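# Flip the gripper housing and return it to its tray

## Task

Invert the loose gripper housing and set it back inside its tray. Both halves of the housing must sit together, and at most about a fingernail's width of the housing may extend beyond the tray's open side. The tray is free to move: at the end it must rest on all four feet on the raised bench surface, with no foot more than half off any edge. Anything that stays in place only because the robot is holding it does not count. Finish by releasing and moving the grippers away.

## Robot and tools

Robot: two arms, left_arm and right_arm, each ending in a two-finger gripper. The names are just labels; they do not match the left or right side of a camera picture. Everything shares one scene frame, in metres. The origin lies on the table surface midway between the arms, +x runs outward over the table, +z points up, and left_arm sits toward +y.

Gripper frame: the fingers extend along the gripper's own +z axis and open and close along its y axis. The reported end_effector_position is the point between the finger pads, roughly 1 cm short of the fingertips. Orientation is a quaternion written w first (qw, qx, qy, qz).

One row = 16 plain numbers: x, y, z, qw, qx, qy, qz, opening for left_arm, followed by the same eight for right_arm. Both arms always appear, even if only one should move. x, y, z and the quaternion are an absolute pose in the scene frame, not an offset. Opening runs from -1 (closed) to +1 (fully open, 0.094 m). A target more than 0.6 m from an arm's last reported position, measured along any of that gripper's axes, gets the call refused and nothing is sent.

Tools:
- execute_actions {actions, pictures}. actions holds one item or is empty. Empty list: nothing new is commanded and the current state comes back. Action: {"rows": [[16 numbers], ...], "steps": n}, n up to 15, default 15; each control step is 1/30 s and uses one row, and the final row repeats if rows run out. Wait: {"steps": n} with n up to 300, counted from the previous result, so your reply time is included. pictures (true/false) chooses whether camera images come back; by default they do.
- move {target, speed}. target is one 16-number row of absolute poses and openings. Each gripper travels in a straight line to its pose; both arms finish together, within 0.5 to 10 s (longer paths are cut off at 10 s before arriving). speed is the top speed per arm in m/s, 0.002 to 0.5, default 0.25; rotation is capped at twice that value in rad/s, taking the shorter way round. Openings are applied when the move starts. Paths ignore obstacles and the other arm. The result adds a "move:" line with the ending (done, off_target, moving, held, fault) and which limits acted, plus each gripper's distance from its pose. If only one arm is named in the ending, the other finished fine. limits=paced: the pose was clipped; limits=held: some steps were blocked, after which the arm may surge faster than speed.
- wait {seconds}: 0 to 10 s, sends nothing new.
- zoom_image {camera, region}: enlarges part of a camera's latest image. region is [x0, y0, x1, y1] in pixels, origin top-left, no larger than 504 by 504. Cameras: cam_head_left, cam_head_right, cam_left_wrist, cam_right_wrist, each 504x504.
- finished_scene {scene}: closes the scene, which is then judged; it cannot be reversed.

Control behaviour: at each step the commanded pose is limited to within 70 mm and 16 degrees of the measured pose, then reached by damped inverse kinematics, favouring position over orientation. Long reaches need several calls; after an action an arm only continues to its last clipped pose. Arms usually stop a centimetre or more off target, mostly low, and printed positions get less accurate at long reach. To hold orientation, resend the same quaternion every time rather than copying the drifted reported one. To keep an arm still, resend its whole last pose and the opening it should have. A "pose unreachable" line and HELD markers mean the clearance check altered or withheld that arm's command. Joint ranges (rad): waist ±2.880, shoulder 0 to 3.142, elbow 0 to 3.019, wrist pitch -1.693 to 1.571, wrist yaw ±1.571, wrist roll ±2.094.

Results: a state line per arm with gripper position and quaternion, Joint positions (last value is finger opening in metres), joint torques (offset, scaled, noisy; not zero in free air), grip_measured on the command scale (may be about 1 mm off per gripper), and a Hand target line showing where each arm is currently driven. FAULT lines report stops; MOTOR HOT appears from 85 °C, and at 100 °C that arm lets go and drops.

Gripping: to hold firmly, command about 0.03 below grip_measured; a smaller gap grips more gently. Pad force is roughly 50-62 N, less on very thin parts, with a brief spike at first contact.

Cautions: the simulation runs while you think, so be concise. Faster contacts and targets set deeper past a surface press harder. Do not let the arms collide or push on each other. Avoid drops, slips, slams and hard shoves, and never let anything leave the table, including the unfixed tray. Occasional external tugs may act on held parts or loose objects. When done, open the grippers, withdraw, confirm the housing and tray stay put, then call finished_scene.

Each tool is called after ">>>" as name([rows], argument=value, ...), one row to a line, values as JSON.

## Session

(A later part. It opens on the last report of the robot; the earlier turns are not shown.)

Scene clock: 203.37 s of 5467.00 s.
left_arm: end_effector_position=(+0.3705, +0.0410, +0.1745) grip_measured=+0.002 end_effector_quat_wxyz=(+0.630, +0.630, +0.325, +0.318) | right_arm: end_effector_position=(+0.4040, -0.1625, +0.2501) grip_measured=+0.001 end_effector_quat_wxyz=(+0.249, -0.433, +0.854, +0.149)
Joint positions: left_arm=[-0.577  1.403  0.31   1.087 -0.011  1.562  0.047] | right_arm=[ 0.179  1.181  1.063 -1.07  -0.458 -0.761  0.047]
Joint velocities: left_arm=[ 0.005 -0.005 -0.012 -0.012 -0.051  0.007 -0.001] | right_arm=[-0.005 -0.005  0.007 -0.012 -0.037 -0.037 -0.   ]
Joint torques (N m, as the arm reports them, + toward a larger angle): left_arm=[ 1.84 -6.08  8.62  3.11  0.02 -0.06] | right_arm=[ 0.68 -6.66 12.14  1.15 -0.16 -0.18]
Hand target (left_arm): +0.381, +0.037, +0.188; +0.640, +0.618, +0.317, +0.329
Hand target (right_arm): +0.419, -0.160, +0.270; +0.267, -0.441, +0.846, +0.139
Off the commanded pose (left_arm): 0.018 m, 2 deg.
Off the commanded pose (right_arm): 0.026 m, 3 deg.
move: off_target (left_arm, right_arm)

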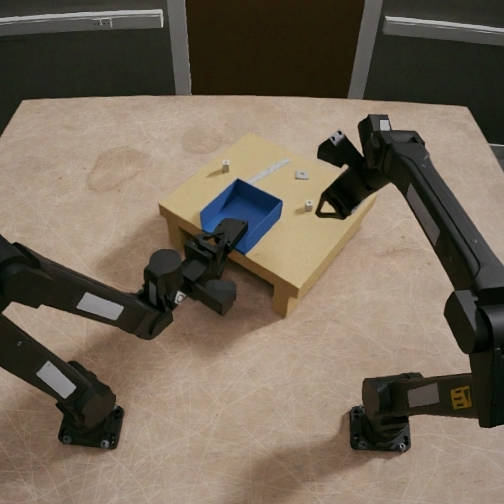

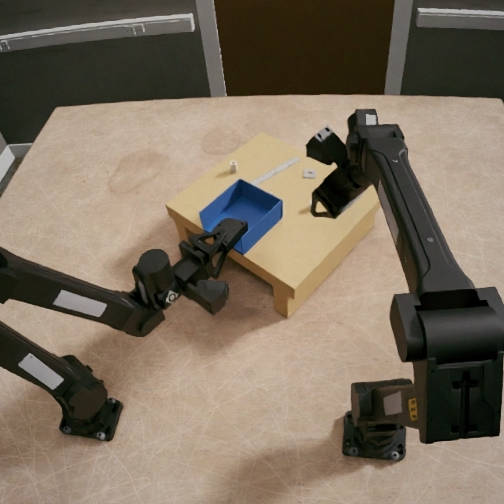

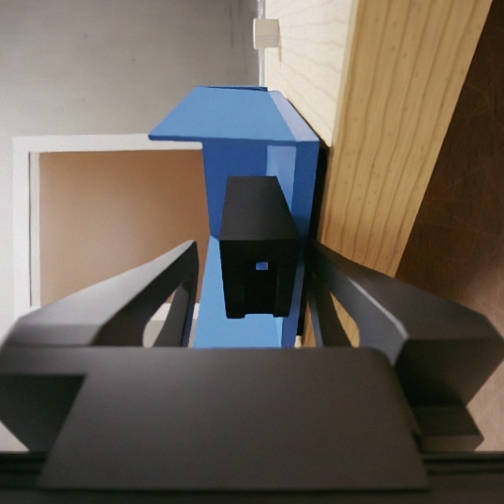

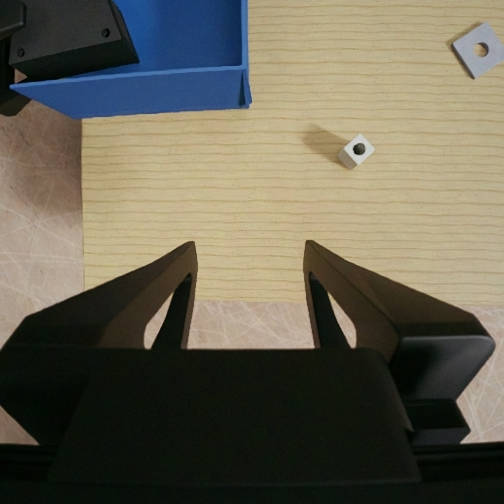

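>>> move(target=[0.366,0.044,0.175,0.630,0.630,0.325,0.318,-0.2, 0.42,-0.16,0.27,0.267,-0.441,0.846,0.139,0], speed=0.01)

Scene clock: 207.73 s of 5467.00 s.
left_arm: end_effector_position=(+0.3670, +0.0435, +0.1710) grip_measured=-0.198 end_effector_quat_wxyz=(+0.627, +0.633, +0.326, +0.316) | right_arm: end_effector_position=(+0.4040, -0.1625, +0.2501) grip_measured=+0.001 end_effector_quat_wxyz=(+0.249, -0.433, +0.854, +0.149)
Joint positions: left_arm=[-0.577  1.399  0.298  1.087 -0.011  1.562  0.038] | right_arm=[ 0.179  1.181  1.063 -1.07  -0.458 -0.761  0.047]
Joint velocities: left_arm=[ 0.005 -0.005  0.002 -0.027  0.037 -0.007  0.   ] | right_arm=[-0.015 -0.005 -0.007 -0.017 -0.007  0.037  0.   ]
Joint torques (N m, as the arm reports them, + toward a larger angle): left_arm=[ 1.07 -7.96  5.69  2.29 -0.12 -0.15] | right_arm=[ 0.68 -6.62 12.14  1.13 -0.16 -0.18]
Hand target (left_arm): +0.366, +0.044, +0.175; +0.630, +0.630, +0.325, +0.318
Hand target (right_arm): +0.419, -0.160, +0.270; +0.267, -0.441, +0.846, +0.139
Off the commanded pose (left_arm): 0.004 m, 1 deg.
Off the commanded pose (right_arm): 0.026 m, 3 deg.
move: off_target (right_arm)

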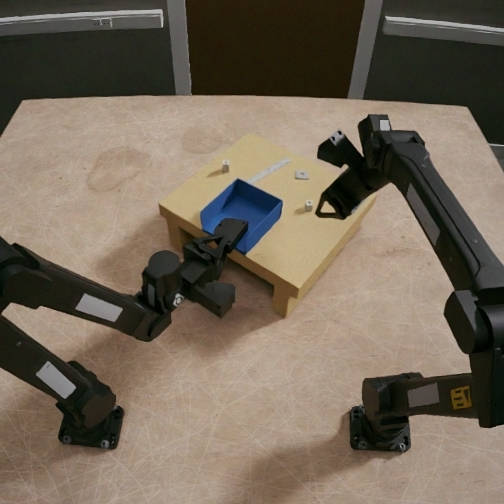

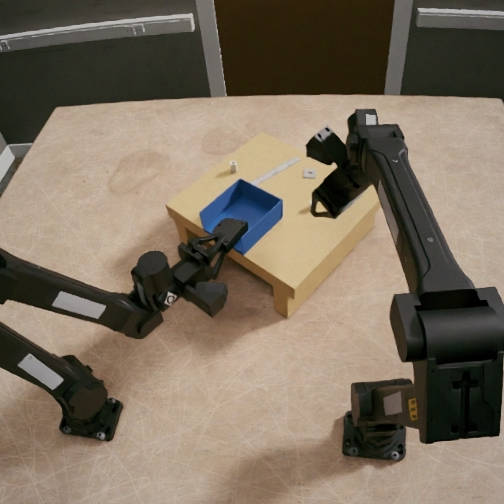

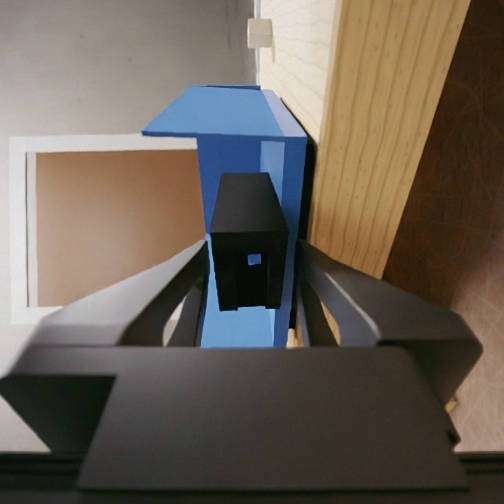

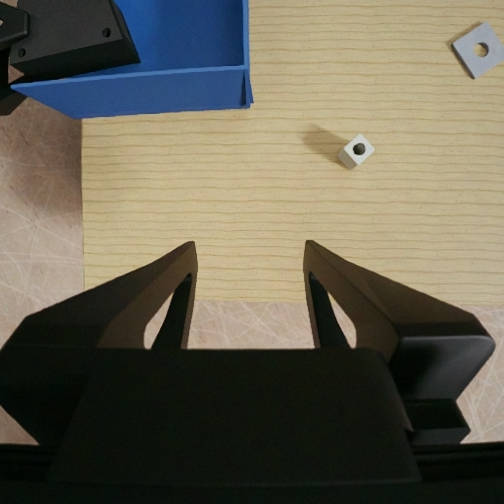

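>>> move(target=[0.366,0.044,0.176,0.630,0.630,0.325,0.318,-0.5, 0.42,-0.16,0.27,0.267,-0.441,0.846,0.139,0], speed=0.02)

Scene clock: 211.57 s of 5467.00 s.
left_arm: end_effector_position=(+0.3669, +0.0436, +0.1747) grip_measured=-0.465 end_effector_quat_wxyz=(+0.630, +0.630, +0.325, +0.318) | right_arm: end_effector_position=(+0.4040, -0.1625, +0.2501) grip_measured=+0.001 end_effector_quat_wxyz=(+0.249, -0.433, +0.854, +0.149)
Joint positions: left_arm=[-0.577  1.392  0.298  1.09  -0.011  1.562  0.025] | right_arm=[ 0.179  1.181  1.063 -1.07  -0.458 -0.761  0.047]
Joint velocities: left_arm=[-0.005 -0.015  0.002 -0.012  0.066  0.007  0.   ] | right_arm=[-0.005 -0.015 -0.007  0.002 -0.051 -0.007  0.001]
Joint torques (N m, as the arm reports them, + toward a larger angle): left_arm=[ 0.95 -7.89  5.87  1.91 -0.13 -0.15] | right_arm=[ 0.61 -6.62 12.16  1.14 -0.16 -0.18]
Hand target (left_arm): +0.366, +0.044, +0.176; +0.630, +0.630, +0.325, +0.318
Hand target (right_arm): +0.419, -0.160, +0.270; +0.267, -0.441, +0.846, +0.139
Off the commanded pose (left_arm): 0.002 m, 0 deg.
Off the commanded pose (right_arm): 0.026 m, 3 deg.
move: off_target (right_arm)

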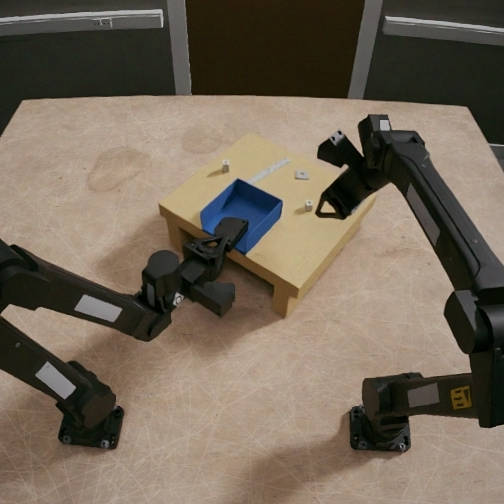

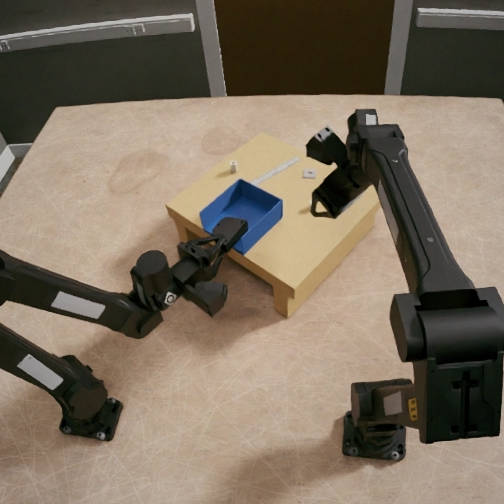

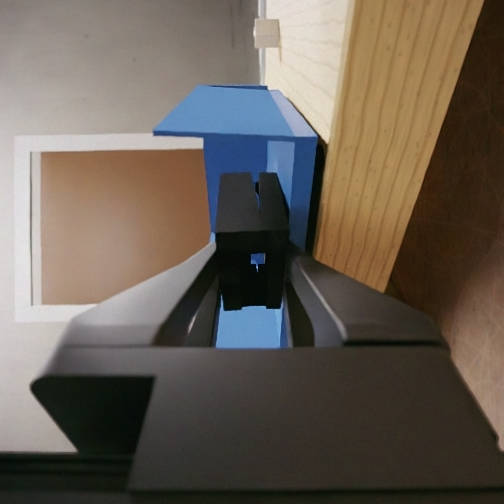

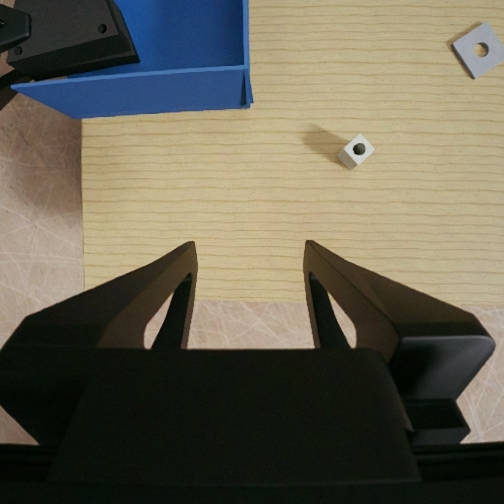

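>>> move(target=[0.356,0.051,0.178,0.630,0.630,0.325,0.318,-0.47, 0.42,-0.16,0.27,0.267,-0.441,0.846,0.139,0], speed=0.015)

>>> move(target=[0.356,0.051,0.176,0.630,0.630,0.325,0.318,-0.33, 0.42,-0.16,0.27,0.267,-0.441,0.846,0.139,0], speed=0.03)

Scene clock: 216.30 s of 5467.00 s.
left_arm: end_effector_position=(+0.3570, +0.0511, +0.1757) grip_measured=-0.457 end_effector_quat_wxyz=(+0.629, +0.631, +0.325, +0.318) | right_arm: end_effector_position=(+0.4040, -0.1625, +0.2501) grip_measured=+0.001 end_effector_quat_wxyz=(+0.249, -0.433, +0.854, +0.149)
Joint positions: left_arm=[-0.577  1.35   0.267  1.076 -0.011  1.562  0.026] | right_arm=[ 0.179  1.181  1.063 -1.07  -0.458 -0.761  0.047]
Joint velocities: left_arm=[-0.015 -0.015  0.007  0.002 -0.051 -0.066  0.   ] | right_arm=[-0.024  0.005 -0.012 -0.007 -0.051 -0.022  0.001]
Joint torques (N m, as the arm reports them, + toward a larger angle): left_arm=[ 0.89 -7.6   6.05  1.91 -0.17 -0.14] | right_arm=[ 0.69 -6.65 12.13  1.14 -0.16 -0.18]
Hand target (left_arm): +0.356, +0.051, +0.178; +0.630, +0.630, +0.325, +0.318
Hand target (right_arm): +0.419, -0.160, +0.270; +0.267, -0.441, +0.846, +0.139
Off the commanded pose (left_arm): 0.002 m, 0 deg.
Off the commanded pose (right_arm): 0.026 m, 3 deg.
move: off_target (right_arm)

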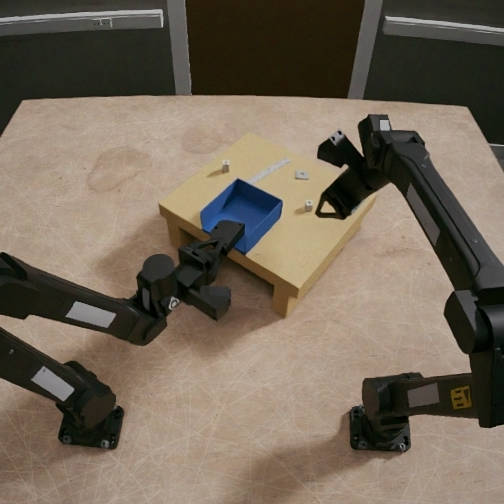

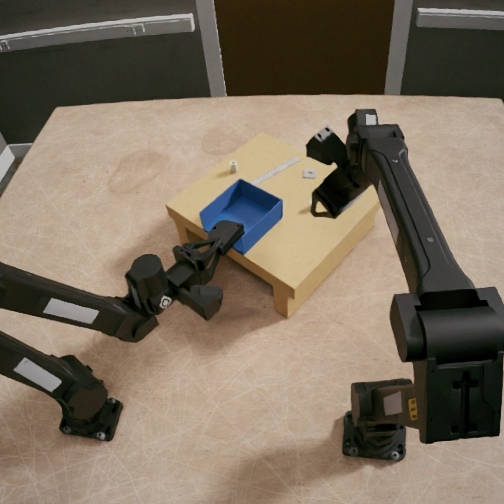

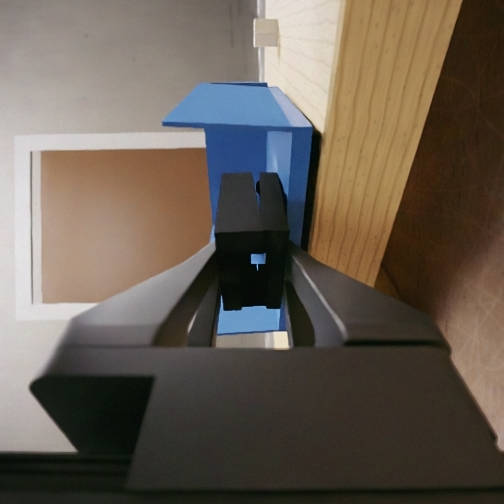

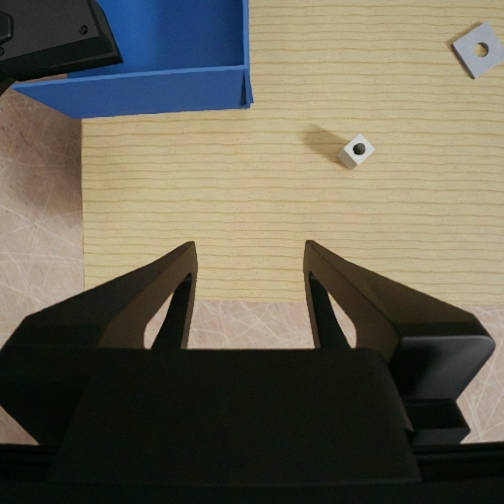

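Scene clock: 217.37 s of 5467.00 s.
left_arm: end_effector_position=(+0.3570, +0.0511, +0.1757) grip_measured=-0.332 end_effector_quat_wxyz=(+0.629, +0.631, +0.325, +0.318) | right_arm: end_effector_position=(+0.4040, -0.1625, +0.2501) grip_measured=+0.001 end_effector_quat_wxyz=(+0.249, -0.433, +0.854, +0.149)
Joint positions: left_arm=[-0.577  1.35   0.267  1.076 -0.011  1.562  0.031] | right_arm=[ 0.179  1.181  1.063 -1.07  -0.458 -0.761  0.047]
Joint velocities: left_arm=[-0.005 -0.005  0.012 -0.012 -0.037  0.022  0.   ] | right_arm=[-0.015  0.015 -0.007  0.002 -0.037  0.022 -0.001]
Joint torques (N m, as the arm reports them, + toward a larger angle): left_arm=[ 1.01 -6.61  5.91  2.42 -0.15 -0.15] | right_arm=[ 0.65 -6.68 12.15  1.13 -0.15 -0.18]
Hand target (left_arm): +0.356, +0.051, +0.176; +0.630, +0.630, +0.325, +0.318
Hand target (right_arm): +0.419, -0.160, +0.270; +0.267, -0.441, +0.846, +0.139
Off the commanded pose (left_arm): 0.001 m, 0 deg.
Off the commanded pose (right_arm): 0.026 m, 3 deg.
move: off_target (right_arm)

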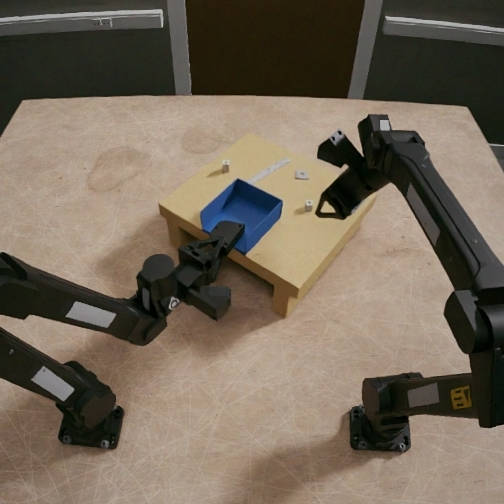

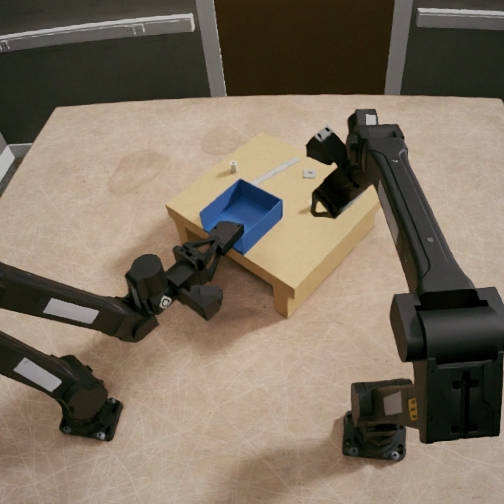

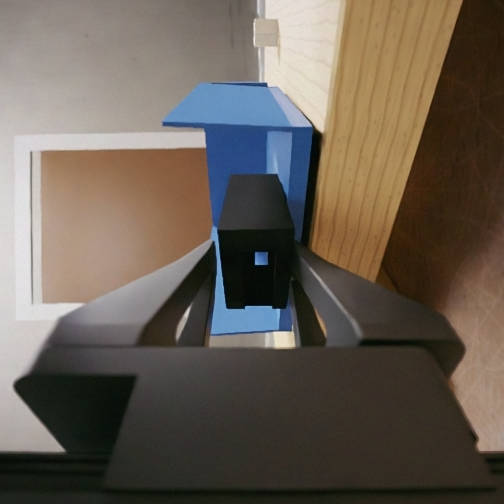

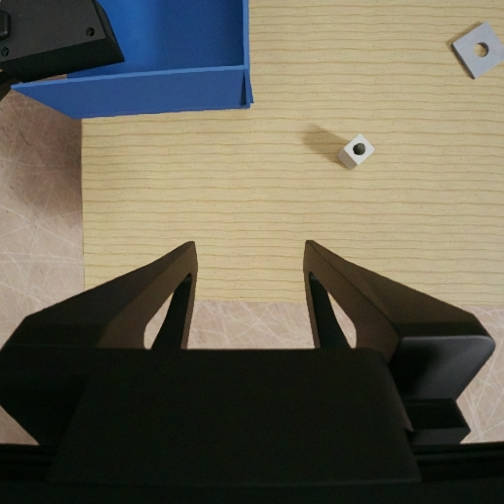

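>>> execute_actions(actions=[])

Scene clock: 226.50 s of 5467.00 s.
left_arm: end_effector_position=(+0.3570, +0.0511, +0.1757) grip_measured=-0.332 end_effector_quat_wxyz=(+0.629, +0.631, +0.325, +0.318) | right_arm: end_effector_position=(+0.4040, -0.1625, +0.2501) grip_measured=+0.001 end_effector_quat_wxyz=(+0.249, -0.433, +0.854, +0.149)
Joint positions: left_arm=[-0.577  1.35   0.267  1.076 -0.011  1.562  0.031] | right_arm=[ 0.179  1.181  1.063 -1.07  -0.458 -0.761  0.047]
Joint velocities: left_arm=[-0.005 -0.005  0.012 -0.007  0.007  0.022  0.001] | right_arm=[-0.015 -0.015  0.002 -0.002 -0.007 -0.022  0.   ]
Joint torques (N m, as the arm reports them, + toward a larger angle): left_arm=[ 1.05 -6.4   5.86  2.45 -0.15 -0.15] | right_arm=[ 0.66 -6.71 12.15  1.13 -0.15 -0.18]
Hand target (left_arm): +0.356, +0.051, +0.176; +0.630, +0.630, +0.325, +0.318
Hand target (right_arm): +0.419, -0.160, +0.270; +0.267, -0.441, +0.846, +0.139
Off the commanded pose (left_arm): 0.001 m, 0 deg.
Off the commanded pose (right_arm): 0.026 m, 3 deg.
Steps of this call (steps 1 to 90: nothing new was sent; then 6.13 s passed at rest). Readings (end_effector_position):
1: left_arm (+0.3570, +0.0511, +0.1757) | right_arm (+0.4040, -0.1625, +0.2501)
2: left_arm (+0.3570, +0.0511, +0.1757) | right_arm (+0.4040, -0.1625, +0.2501)
4: left_arm (+0.3570, +0.0511, +0.1757) | right_arm (+0.4040, -0.1625, +0.2501)
8: left_arm (+0.3570, +0.0511, +0.1757) | right_arm (+0.4040, -0.1625, +0.2501)
90: the state above

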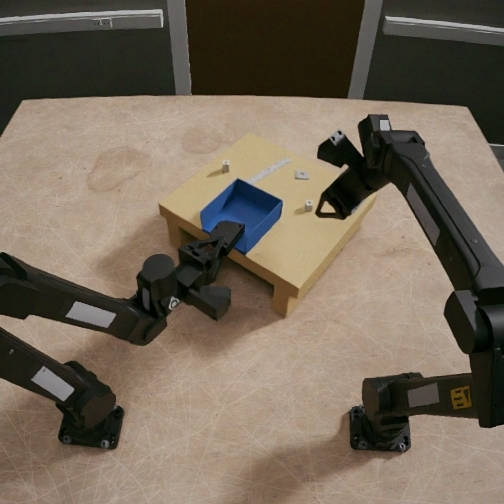

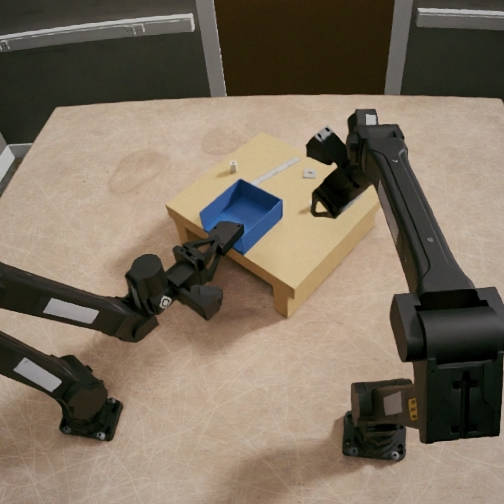

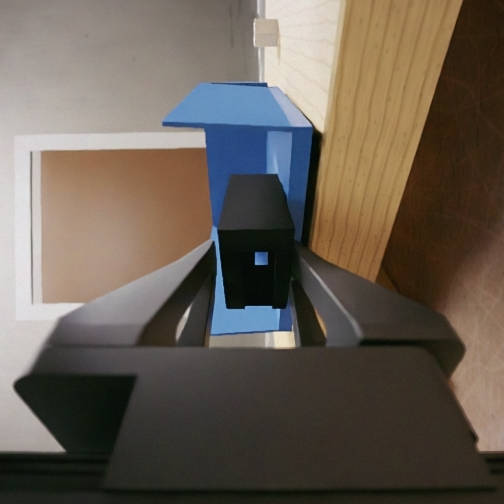

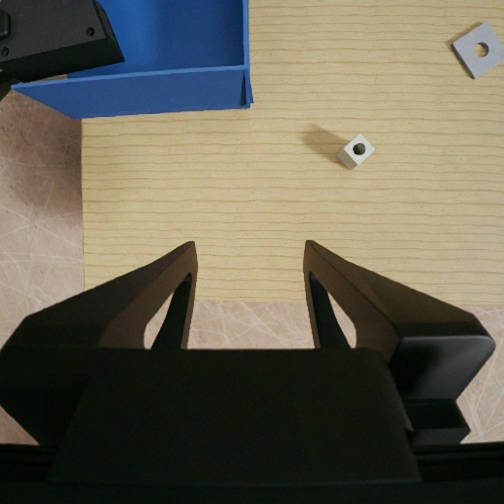

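>>> move(target=[0.381,0.037,0.187,0.640,0.618,0.317,0.329,-0.25,0.42,-0.16,0.27,0.267,-0.441,0.846,0.139,0], speed=0.015)

>>> move(target=[0.381,0.037,0.187,0.640,0.618,0.317,0.329,-0.5,0.42,-0.16,0.27,0.267,-0.441,0.846,0.139,0], speed=0.015)

Scene clock: 230.87 s of 5467.00 s.
left_arm: end_effector_position=(+0.3700, +0.0414, +0.1740) grip_measured=-0.252 end_effector_quat_wxyz=(+0.630, +0.630, +0.325, +0.318) | right_arm: end_effector_position=(+0.4040, -0.1625, +0.2501) grip_measured=+0.001 end_effector_quat_wxyz=(+0.249, -0.433, +0.854, +0.149)
Joint positions: left_arm=[-0.577  1.405  0.308  1.094 -0.011  1.562  0.035] | right_arm=[ 0.179  1.181  1.063 -1.07  -0.458 -0.761  0.047]
Joint velocities: left_arm=[-0.015 -0.005 -0.012  0.002  0.037  0.066  0.   ] | right_arm=[ 0.005 -0.015  0.017 -0.007 -0.066  0.007 -0.001]
Joint torques (N m, as the arm reports them, + toward a larger angle): left_arm=[ 1.89 -5.74  8.48  3.07  0.05 -0.04] | right_arm=[ 0.66 -6.74 12.15  1.15 -0.16 -0.17]
Hand target (left_arm): +0.380, +0.038, +0.187; +0.640, +0.618, +0.317, +0.329
Hand target (right_arm): +0.419, -0.160, +0.270; +0.267, -0.441, +0.846, +0.139
Off the commanded pose (left_arm): 0.018 m, 2 deg.
Off the commanded pose (right_arm): 0.026 m, 3 deg.
move: off_target (left_arm, right_arm)

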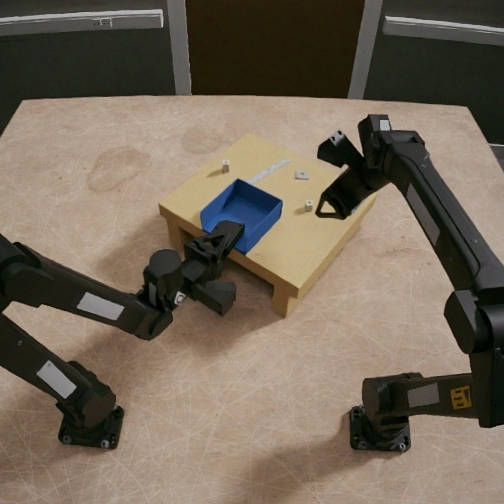

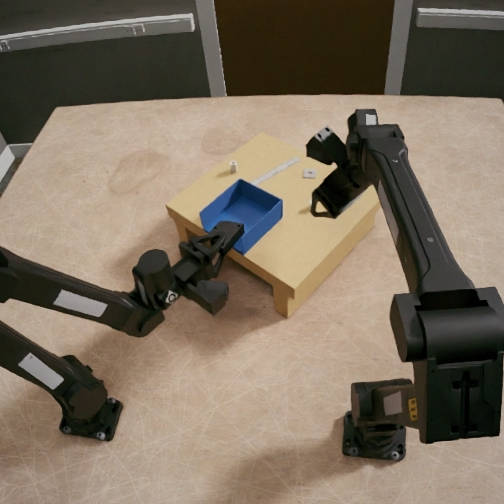

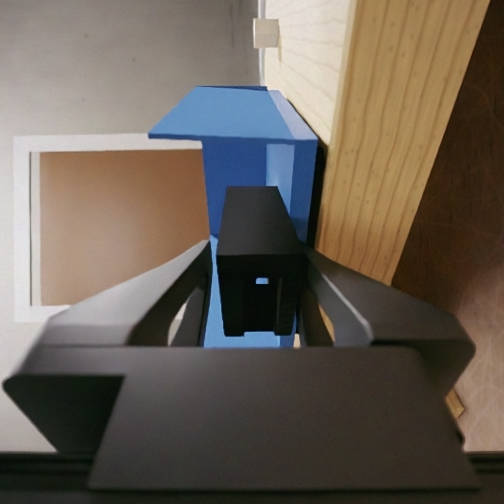

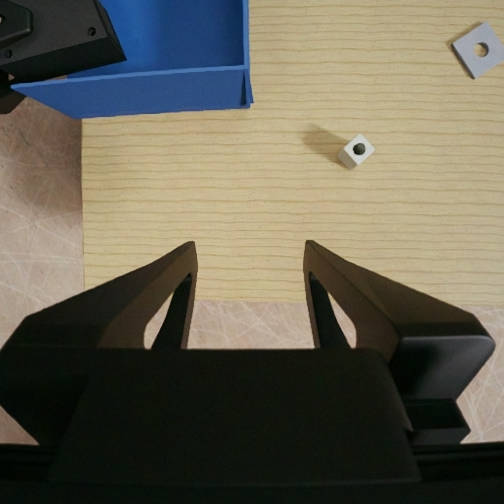

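Scene clock: 232.80 s of 5467.00 s.
left_arm: end_effector_position=(+0.3700, +0.0414, +0.1740) grip_measured=-0.452 end_effector_quat_wxyz=(+0.630, +0.630, +0.325, +0.318) | right_arm: end_effector_position=(+0.4040, -0.1625, +0.2501) grip_measured=+0.001 end_effector_quat_wxyz=(+0.249, -0.433, +0.854, +0.149)
Joint positions: left_arm=[-0.577  1.405  0.308  1.094 -0.011  1.562  0.026] | right_arm=[ 0.179  1.181  1.063 -1.07  -0.458 -0.761  0.047]
Joint velocities: left_arm=[-0.005 -0.015  0.002  0.002 -0.022 -0.037 -0.   ] | right_arm=[-0.005  0.015  0.012  0.007 -0.051 -0.095  0.   ]
Joint torques (N m, as the arm reports them, + toward a larger angle): left_arm=[ 1.89 -6.39  8.51  3.06  0.04 -0.03] | right_arm=[ 0.72 -6.67 12.14  1.13 -0.16 -0.18]
Hand target (left_arm): +0.380, +0.038, +0.187; +0.640, +0.618, +0.317, +0.329
Hand target (right_arm): +0.419, -0.160, +0.270; +0.267, -0.441, +0.846, +0.139
Off the commanded pose (left_arm): 0.018 m, 2 deg.
Off the commanded pose (right_arm): 0.026 m, 3 deg.
move: off_target (left_arm, right_arm)

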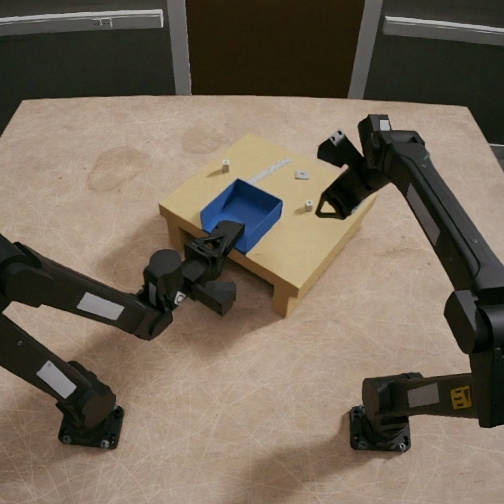

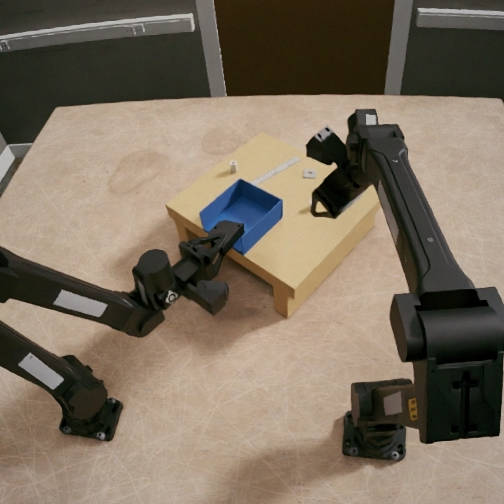

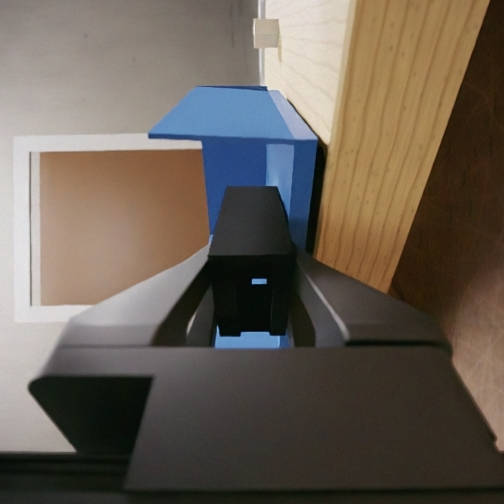

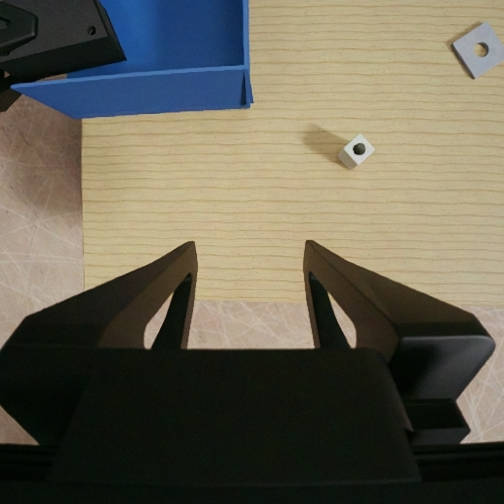

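Gripped. Lift up and back.

>>> move(target=[0.345,0.06,0.28,0.629,0.629,0.323,0.323,-0.5,0.42,-0.16,0.27,0.267,-0.441,0.846,0.139,0], speed=0.05)

Scene clock: 236.93 s of 5467.00 s.
left_arm: end_effector_position=(+0.3363, +0.0679, +0.2560) grip_measured=-0.452 end_effector_quat_wxyz=(+0.616, +0.641, +0.333, +0.314) | right_arm: end_effector_position=(+0.4040, -0.1625, +0.2501) grip_measured=+0.001 end_effector_quat_wxyz=(+0.249, -0.433, +0.854, +0.149)
Joint positions: left_arm=[-0.577  0.875  0.33   0.503 -0.018  1.562  0.026] | right_arm=[ 0.179  1.181  1.063 -1.07  -0.458 -0.761  0.047]
Joint velocities: left_arm=[ 0.005 -0.005 -0.007 -0.007  0.051  0.007  0.   ] | right_arm=[-0.005  0.005  0.002 -0.007  0.022 -0.022  0.   ]
Joint torques (N m, as the arm reports them, + toward a larger angle): left_arm=[ 0.83 -2.93 13.31  1.86 -0.15 -0.05] | right_arm=[ 0.64 -6.64 12.13  1.17 -0.16 -0.18]
Hand target (left_arm): +0.342, +0.062, +0.283; +0.629, +0.629, +0.323, +0.323
Hand target (right_arm): +0.419, -0.160, +0.270; +0.267, -0.441, +0.846, +0.139
Off the commanded pose (left_arm): 0.027 m, 2 deg.
Off the commanded pose (right_arm): 0.026 m, 3 deg.
move: off_target (left_arm, right_arm)

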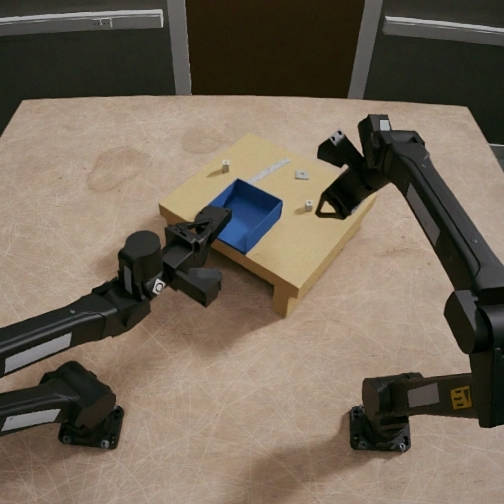

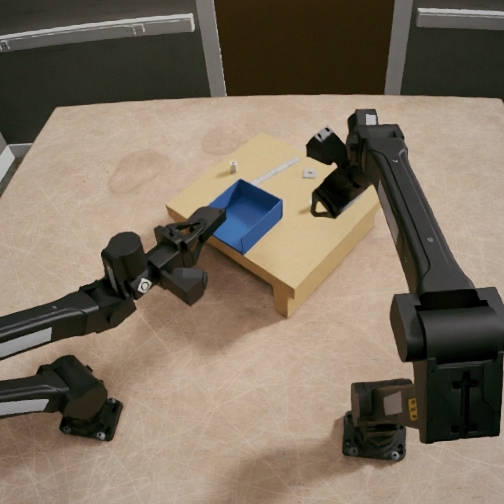

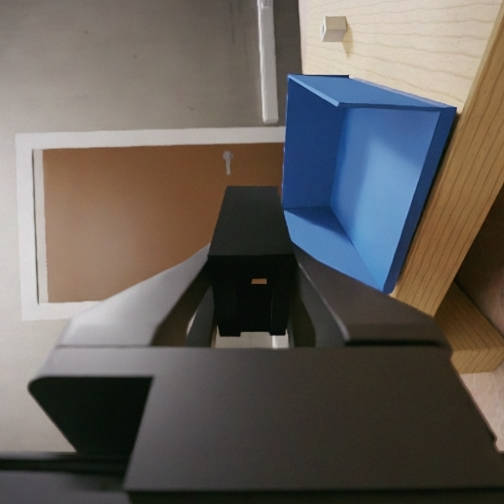

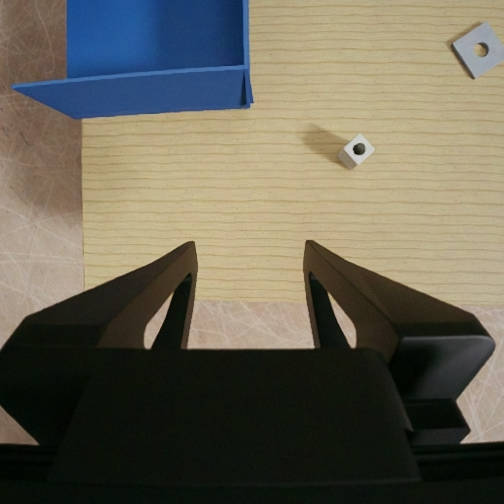

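>>> move(target=[0.34,0.064,0.28,0.673,0.216,0.673,-0.216,-0.52,0.42,-0.16,0.27,0.267,-0.441,0.846,0.139,0], speed=0.3)

>>> move(target=[0.34,0.064,0.28,0.323,-0.323,0.629,-0.629,-0.52,0.42,-0.16,0.27,0.267,-0.441,0.846,0.139,0], speed=0.3)

Scene clock: 241.83 s of 5467.00 s.
left_arm: end_effector_position=(+0.3354, +0.0682, +0.2585) grip_measured=-0.452 end_effector_quat_wxyz=(+0.662, +0.225, +0.684, -0.208) | right_arm: end_effector_position=(+0.4040, -0.1625, +0.2501) grip_measured=+0.001 end_effector_quat_wxyz=(+0.249, -0.433, +0.854, +0.149)
Joint positions: left_arm=[-0.577  0.869  0.33   0.503 -0.017  0.012  0.026] | right_arm=[ 0.179  1.181  1.063 -1.07  -0.458 -0.761  0.047]
Joint velocities: left_arm=[ 0.005  0.015  0.002  0.012 -0.022 -0.037 -0.   ] | right_arm=[ 0.005  0.005  0.007 -0.002 -0.022 -0.037 -0.   ]
Joint torques (N m, as the arm reports them, + toward a larger angle): left_arm=[ 0.99 -4.13 12.2   1.92 -0.15 -0.1 ] | right_arm=[ 0.64 -6.65 12.16  1.13 -0.16 -0.18]
Hand target (left_arm): +0.339, +0.065, +0.280; +0.673, +0.216, +0.673, -0.216
Hand target (right_arm): +0.419, -0.160, +0.270; +0.267, -0.441, +0.846, +0.139
Off the commanded pose (left_arm): 0.022 m, 2 deg.
Off the commanded pose (right_arm): 0.026 m, 3 deg.
move: off_target (left_arm, right_arm)

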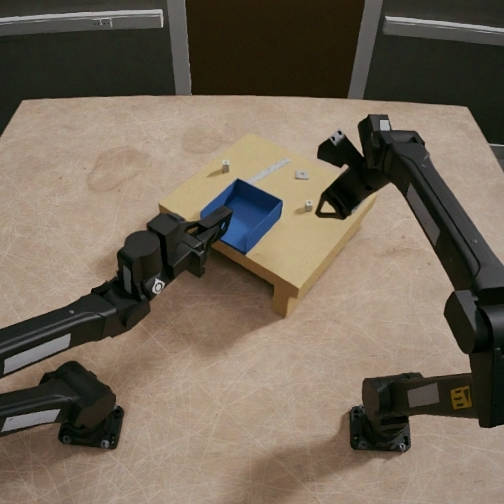

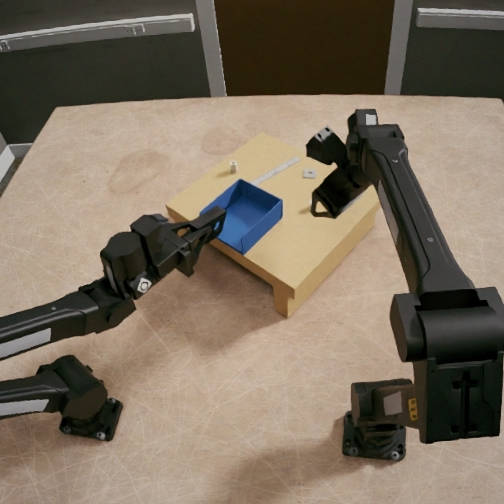

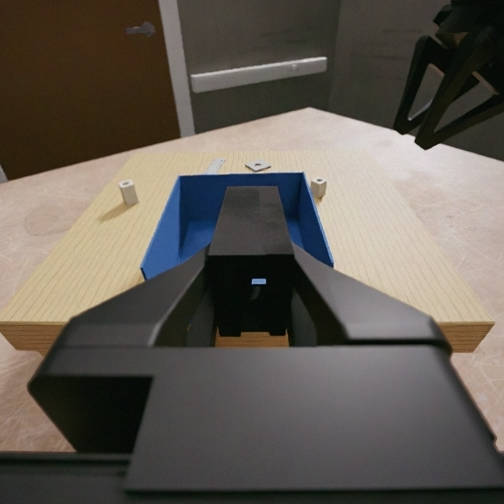

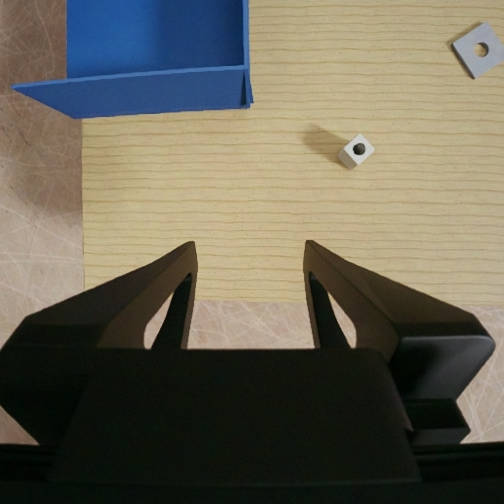

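Scene clock: 245.07 s of 5467.00 s.
left_arm: end_effector_position=(+0.3353, +0.0681, +0.2585) grip_measured=-0.451 end_effector_quat_wxyz=(+0.321, -0.324, +0.642, -0.616) | right_arm: end_effector_position=(+0.4040, -0.1625, +0.2501) grip_measured=+0.001 end_effector_quat_wxyz=(+0.249, -0.433, +0.854, +0.149)
Joint positions: left_arm=[-0.577  0.869  0.33   0.503 -0.016 -1.558  0.026] | right_arm=[ 0.179  1.181  1.063 -1.07  -0.458 -0.761  0.047]
Joint velocities: left_arm=[-0.005 -0.005 -0.002  0.002  0.007 -0.095  0.   ] | right_arm=[-0.005 -0.005  0.002 -0.012 -0.066 -0.022 -0.002]
Joint torques (N m, as the arm reports them, + toward a larger angle): left_arm=[ 1.04 -3.93 12.2   1.94 -0.16 -0.06] | right_arm=[ 0.66 -6.71 12.14  1.13 -0.16 -0.17]
Hand target (left_arm): +0.339, +0.065, +0.280; +0.323, -0.323, +0.629, -0.629
Hand target (right_arm): +0.419, -0.160, +0.270; +0.267, -0.441, +0.846, +0.139
Off the commanded pose (left_arm): 0.022 m, 2 deg.
Off the commanded pose (right_arm): 0.026 m, 3 deg.
move: off_target (left_arm, right_arm)

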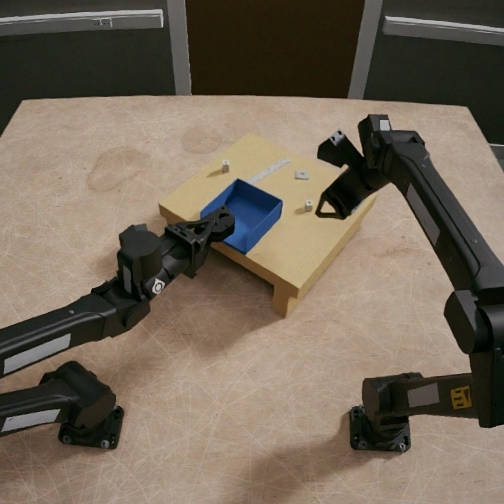

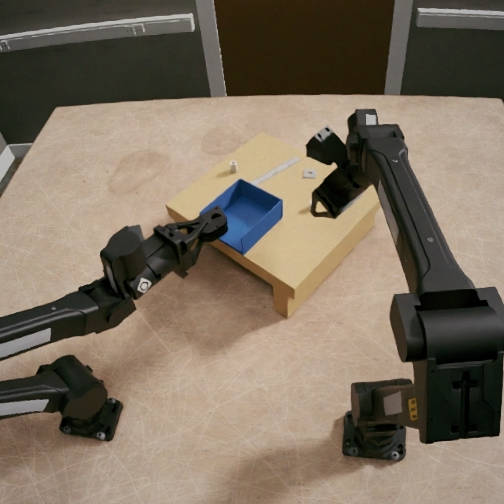

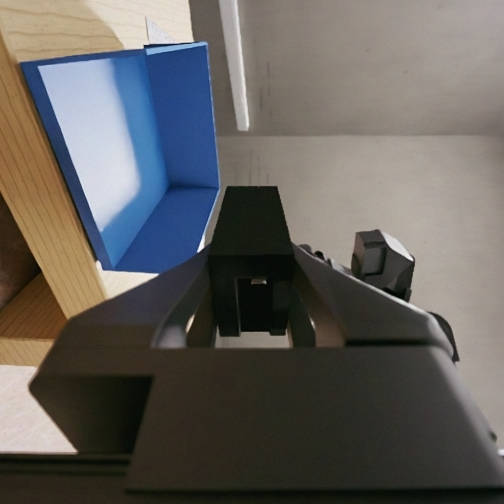

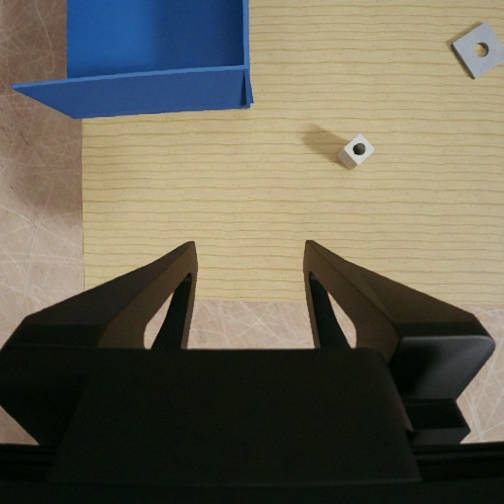

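>>> move(target=[0.378,0.046,0.195,0.327,-0.319,0.621,-0.637,-0.52,0.42,-0.16,0.27,0.267,-0.441,0.846,0.139,0], speed=0.04)

Scene clock: 250.23 s of 5467.00 s.
left_arm: end_effector_position=(+0.3727, +0.0458, +0.1824) grip_measured=-0.451 end_effector_quat_wxyz=(+0.322, -0.319, +0.634, -0.626) | right_arm: end_effector_position=(+0.4040, -0.1625, +0.2501) grip_measured=+0.001 end_effector_quat_wxyz=(+0.249, -0.433, +0.854, +0.149)
Joint positions: left_arm=[-0.557  1.358  0.313  1.037  0.011 -1.561  0.026] | right_arm=[ 0.179  1.181  1.063 -1.07  -0.458 -0.761  0.047]
Joint velocities: left_arm=[ 0.005 -0.005  0.002  0.007 -0.007 -0.066  0.001] | right_arm=[-0.005 -0.005  0.007 -0.032  0.022 -0.007  0.001]
Joint torques (N m, as the arm reports them, + toward a larger angle): left_arm=[ 1.96 -6.08  7.57  3.26  0.05 -0.05] | right_arm=[ 0.69 -6.65 12.14  1.14 -0.15 -0.18]
Hand target (left_arm): +0.379, +0.046, +0.193; +0.327, -0.319, +0.621, -0.637
Hand target (right_arm): +0.419, -0.160, +0.270; +0.267, -0.441, +0.846, +0.139
Off the commanded pose (left_arm): 0.014 m, 2 deg.
Off the commanded pose (right_arm): 0.026 m, 3 deg.
move: off_target (left_arm, right_arm)

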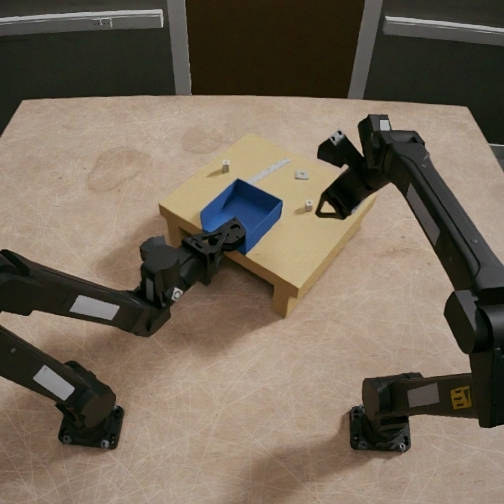

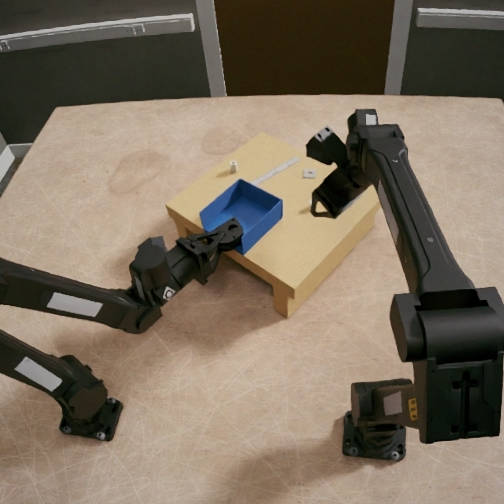

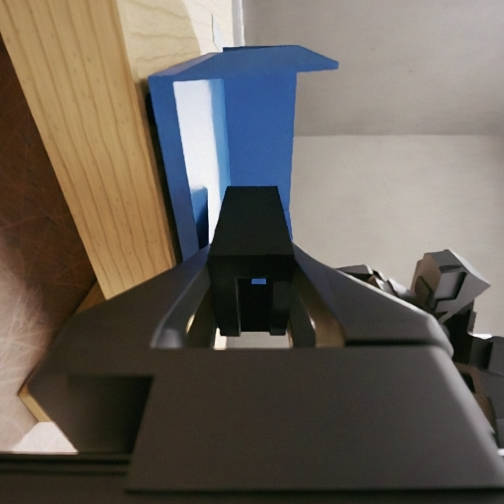

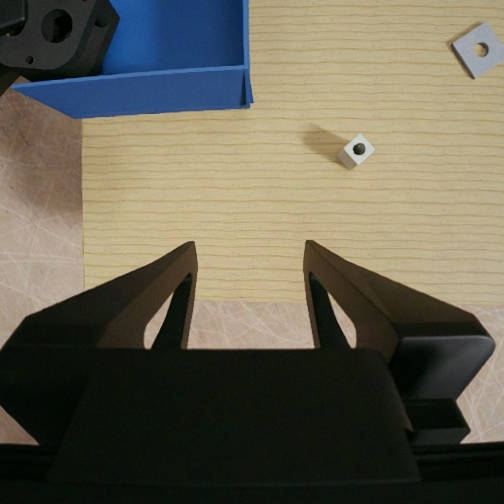

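>>> move(target=[0.383,0.053,0.187,0.327,-0.319,0.621,-0.637,-0.52,0.42,-0.16,0.27,0.267,-0.441,0.846,0.139,0], speed=0.012)

Scene clock: 256.47 s of 5467.00 s.
left_arm: end_effector_position=(+0.3784, +0.0523, +0.1822) grip_measured=-0.451 end_effector_quat_wxyz=(+0.325, -0.317, +0.630, -0.630) | right_arm: end_effector_position=(+0.4040, -0.1625, +0.2501) grip_measured=+0.001 end_effector_quat_wxyz=(+0.249, -0.433, +0.854, +0.149)
Joint positions: left_arm=[-0.527  1.377  0.313  1.068  0.04  -1.561  0.026] | right_arm=[ 0.179  1.181  1.063 -1.07  -0.458 -0.761  0.047]
Joint velocities: left_arm=[-0.005  0.015 -0.002 -0.007  0.037  0.022 -0.   ] | right_arm=[ 0.015 -0.005  0.002  0.002 -0.066 -0.022 -0.   ]
Joint torques (N m, as the arm reports them, + toward a larger angle): left_arm=[ 2.15 -6.24  6.87  3.12  0.04 -0.05] | right_arm=[ 0.66 -6.65 12.14  1.14 -0.16 -0.18]
Hand target (left_arm): +0.383, +0.053, +0.187; +0.327, -0.319, +0.621, -0.637
Hand target (right_arm): +0.419, -0.160, +0.270; +0.267, -0.441, +0.846, +0.139
Off the commanded pose (left_arm): 0.007 m, 1 deg.
Off the commanded pose (right_arm): 0.026 m, 3 deg.
After step 90, 0.87 s passed at rest.
move: off_target (right_arm)

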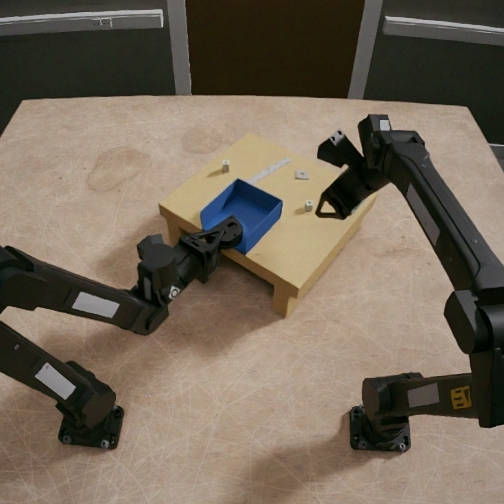

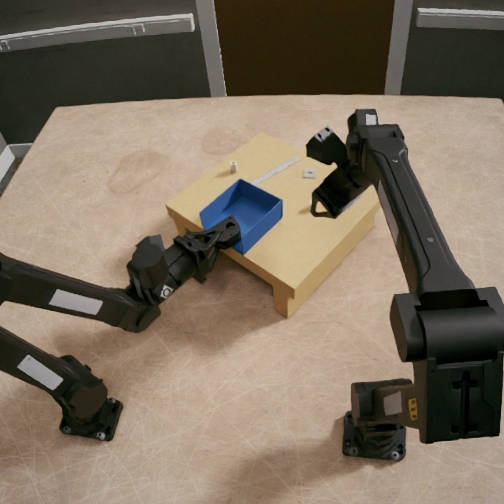

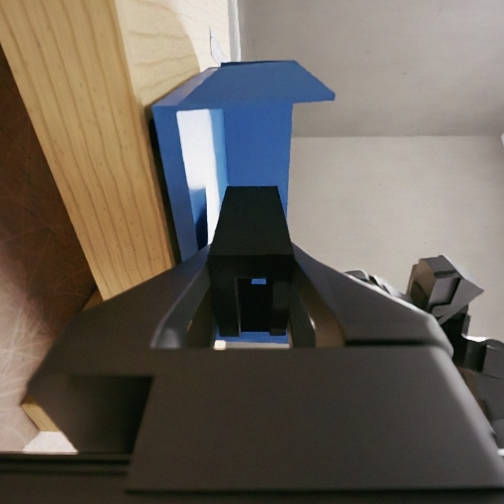

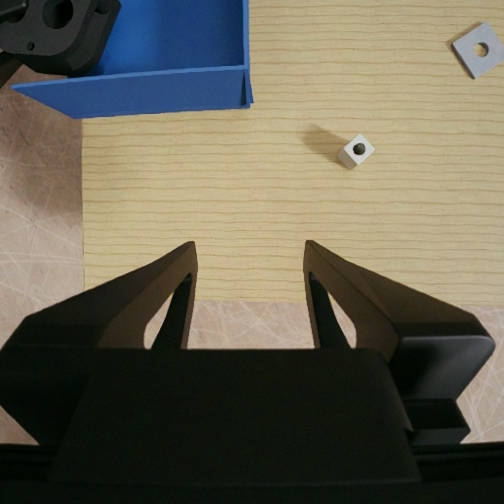

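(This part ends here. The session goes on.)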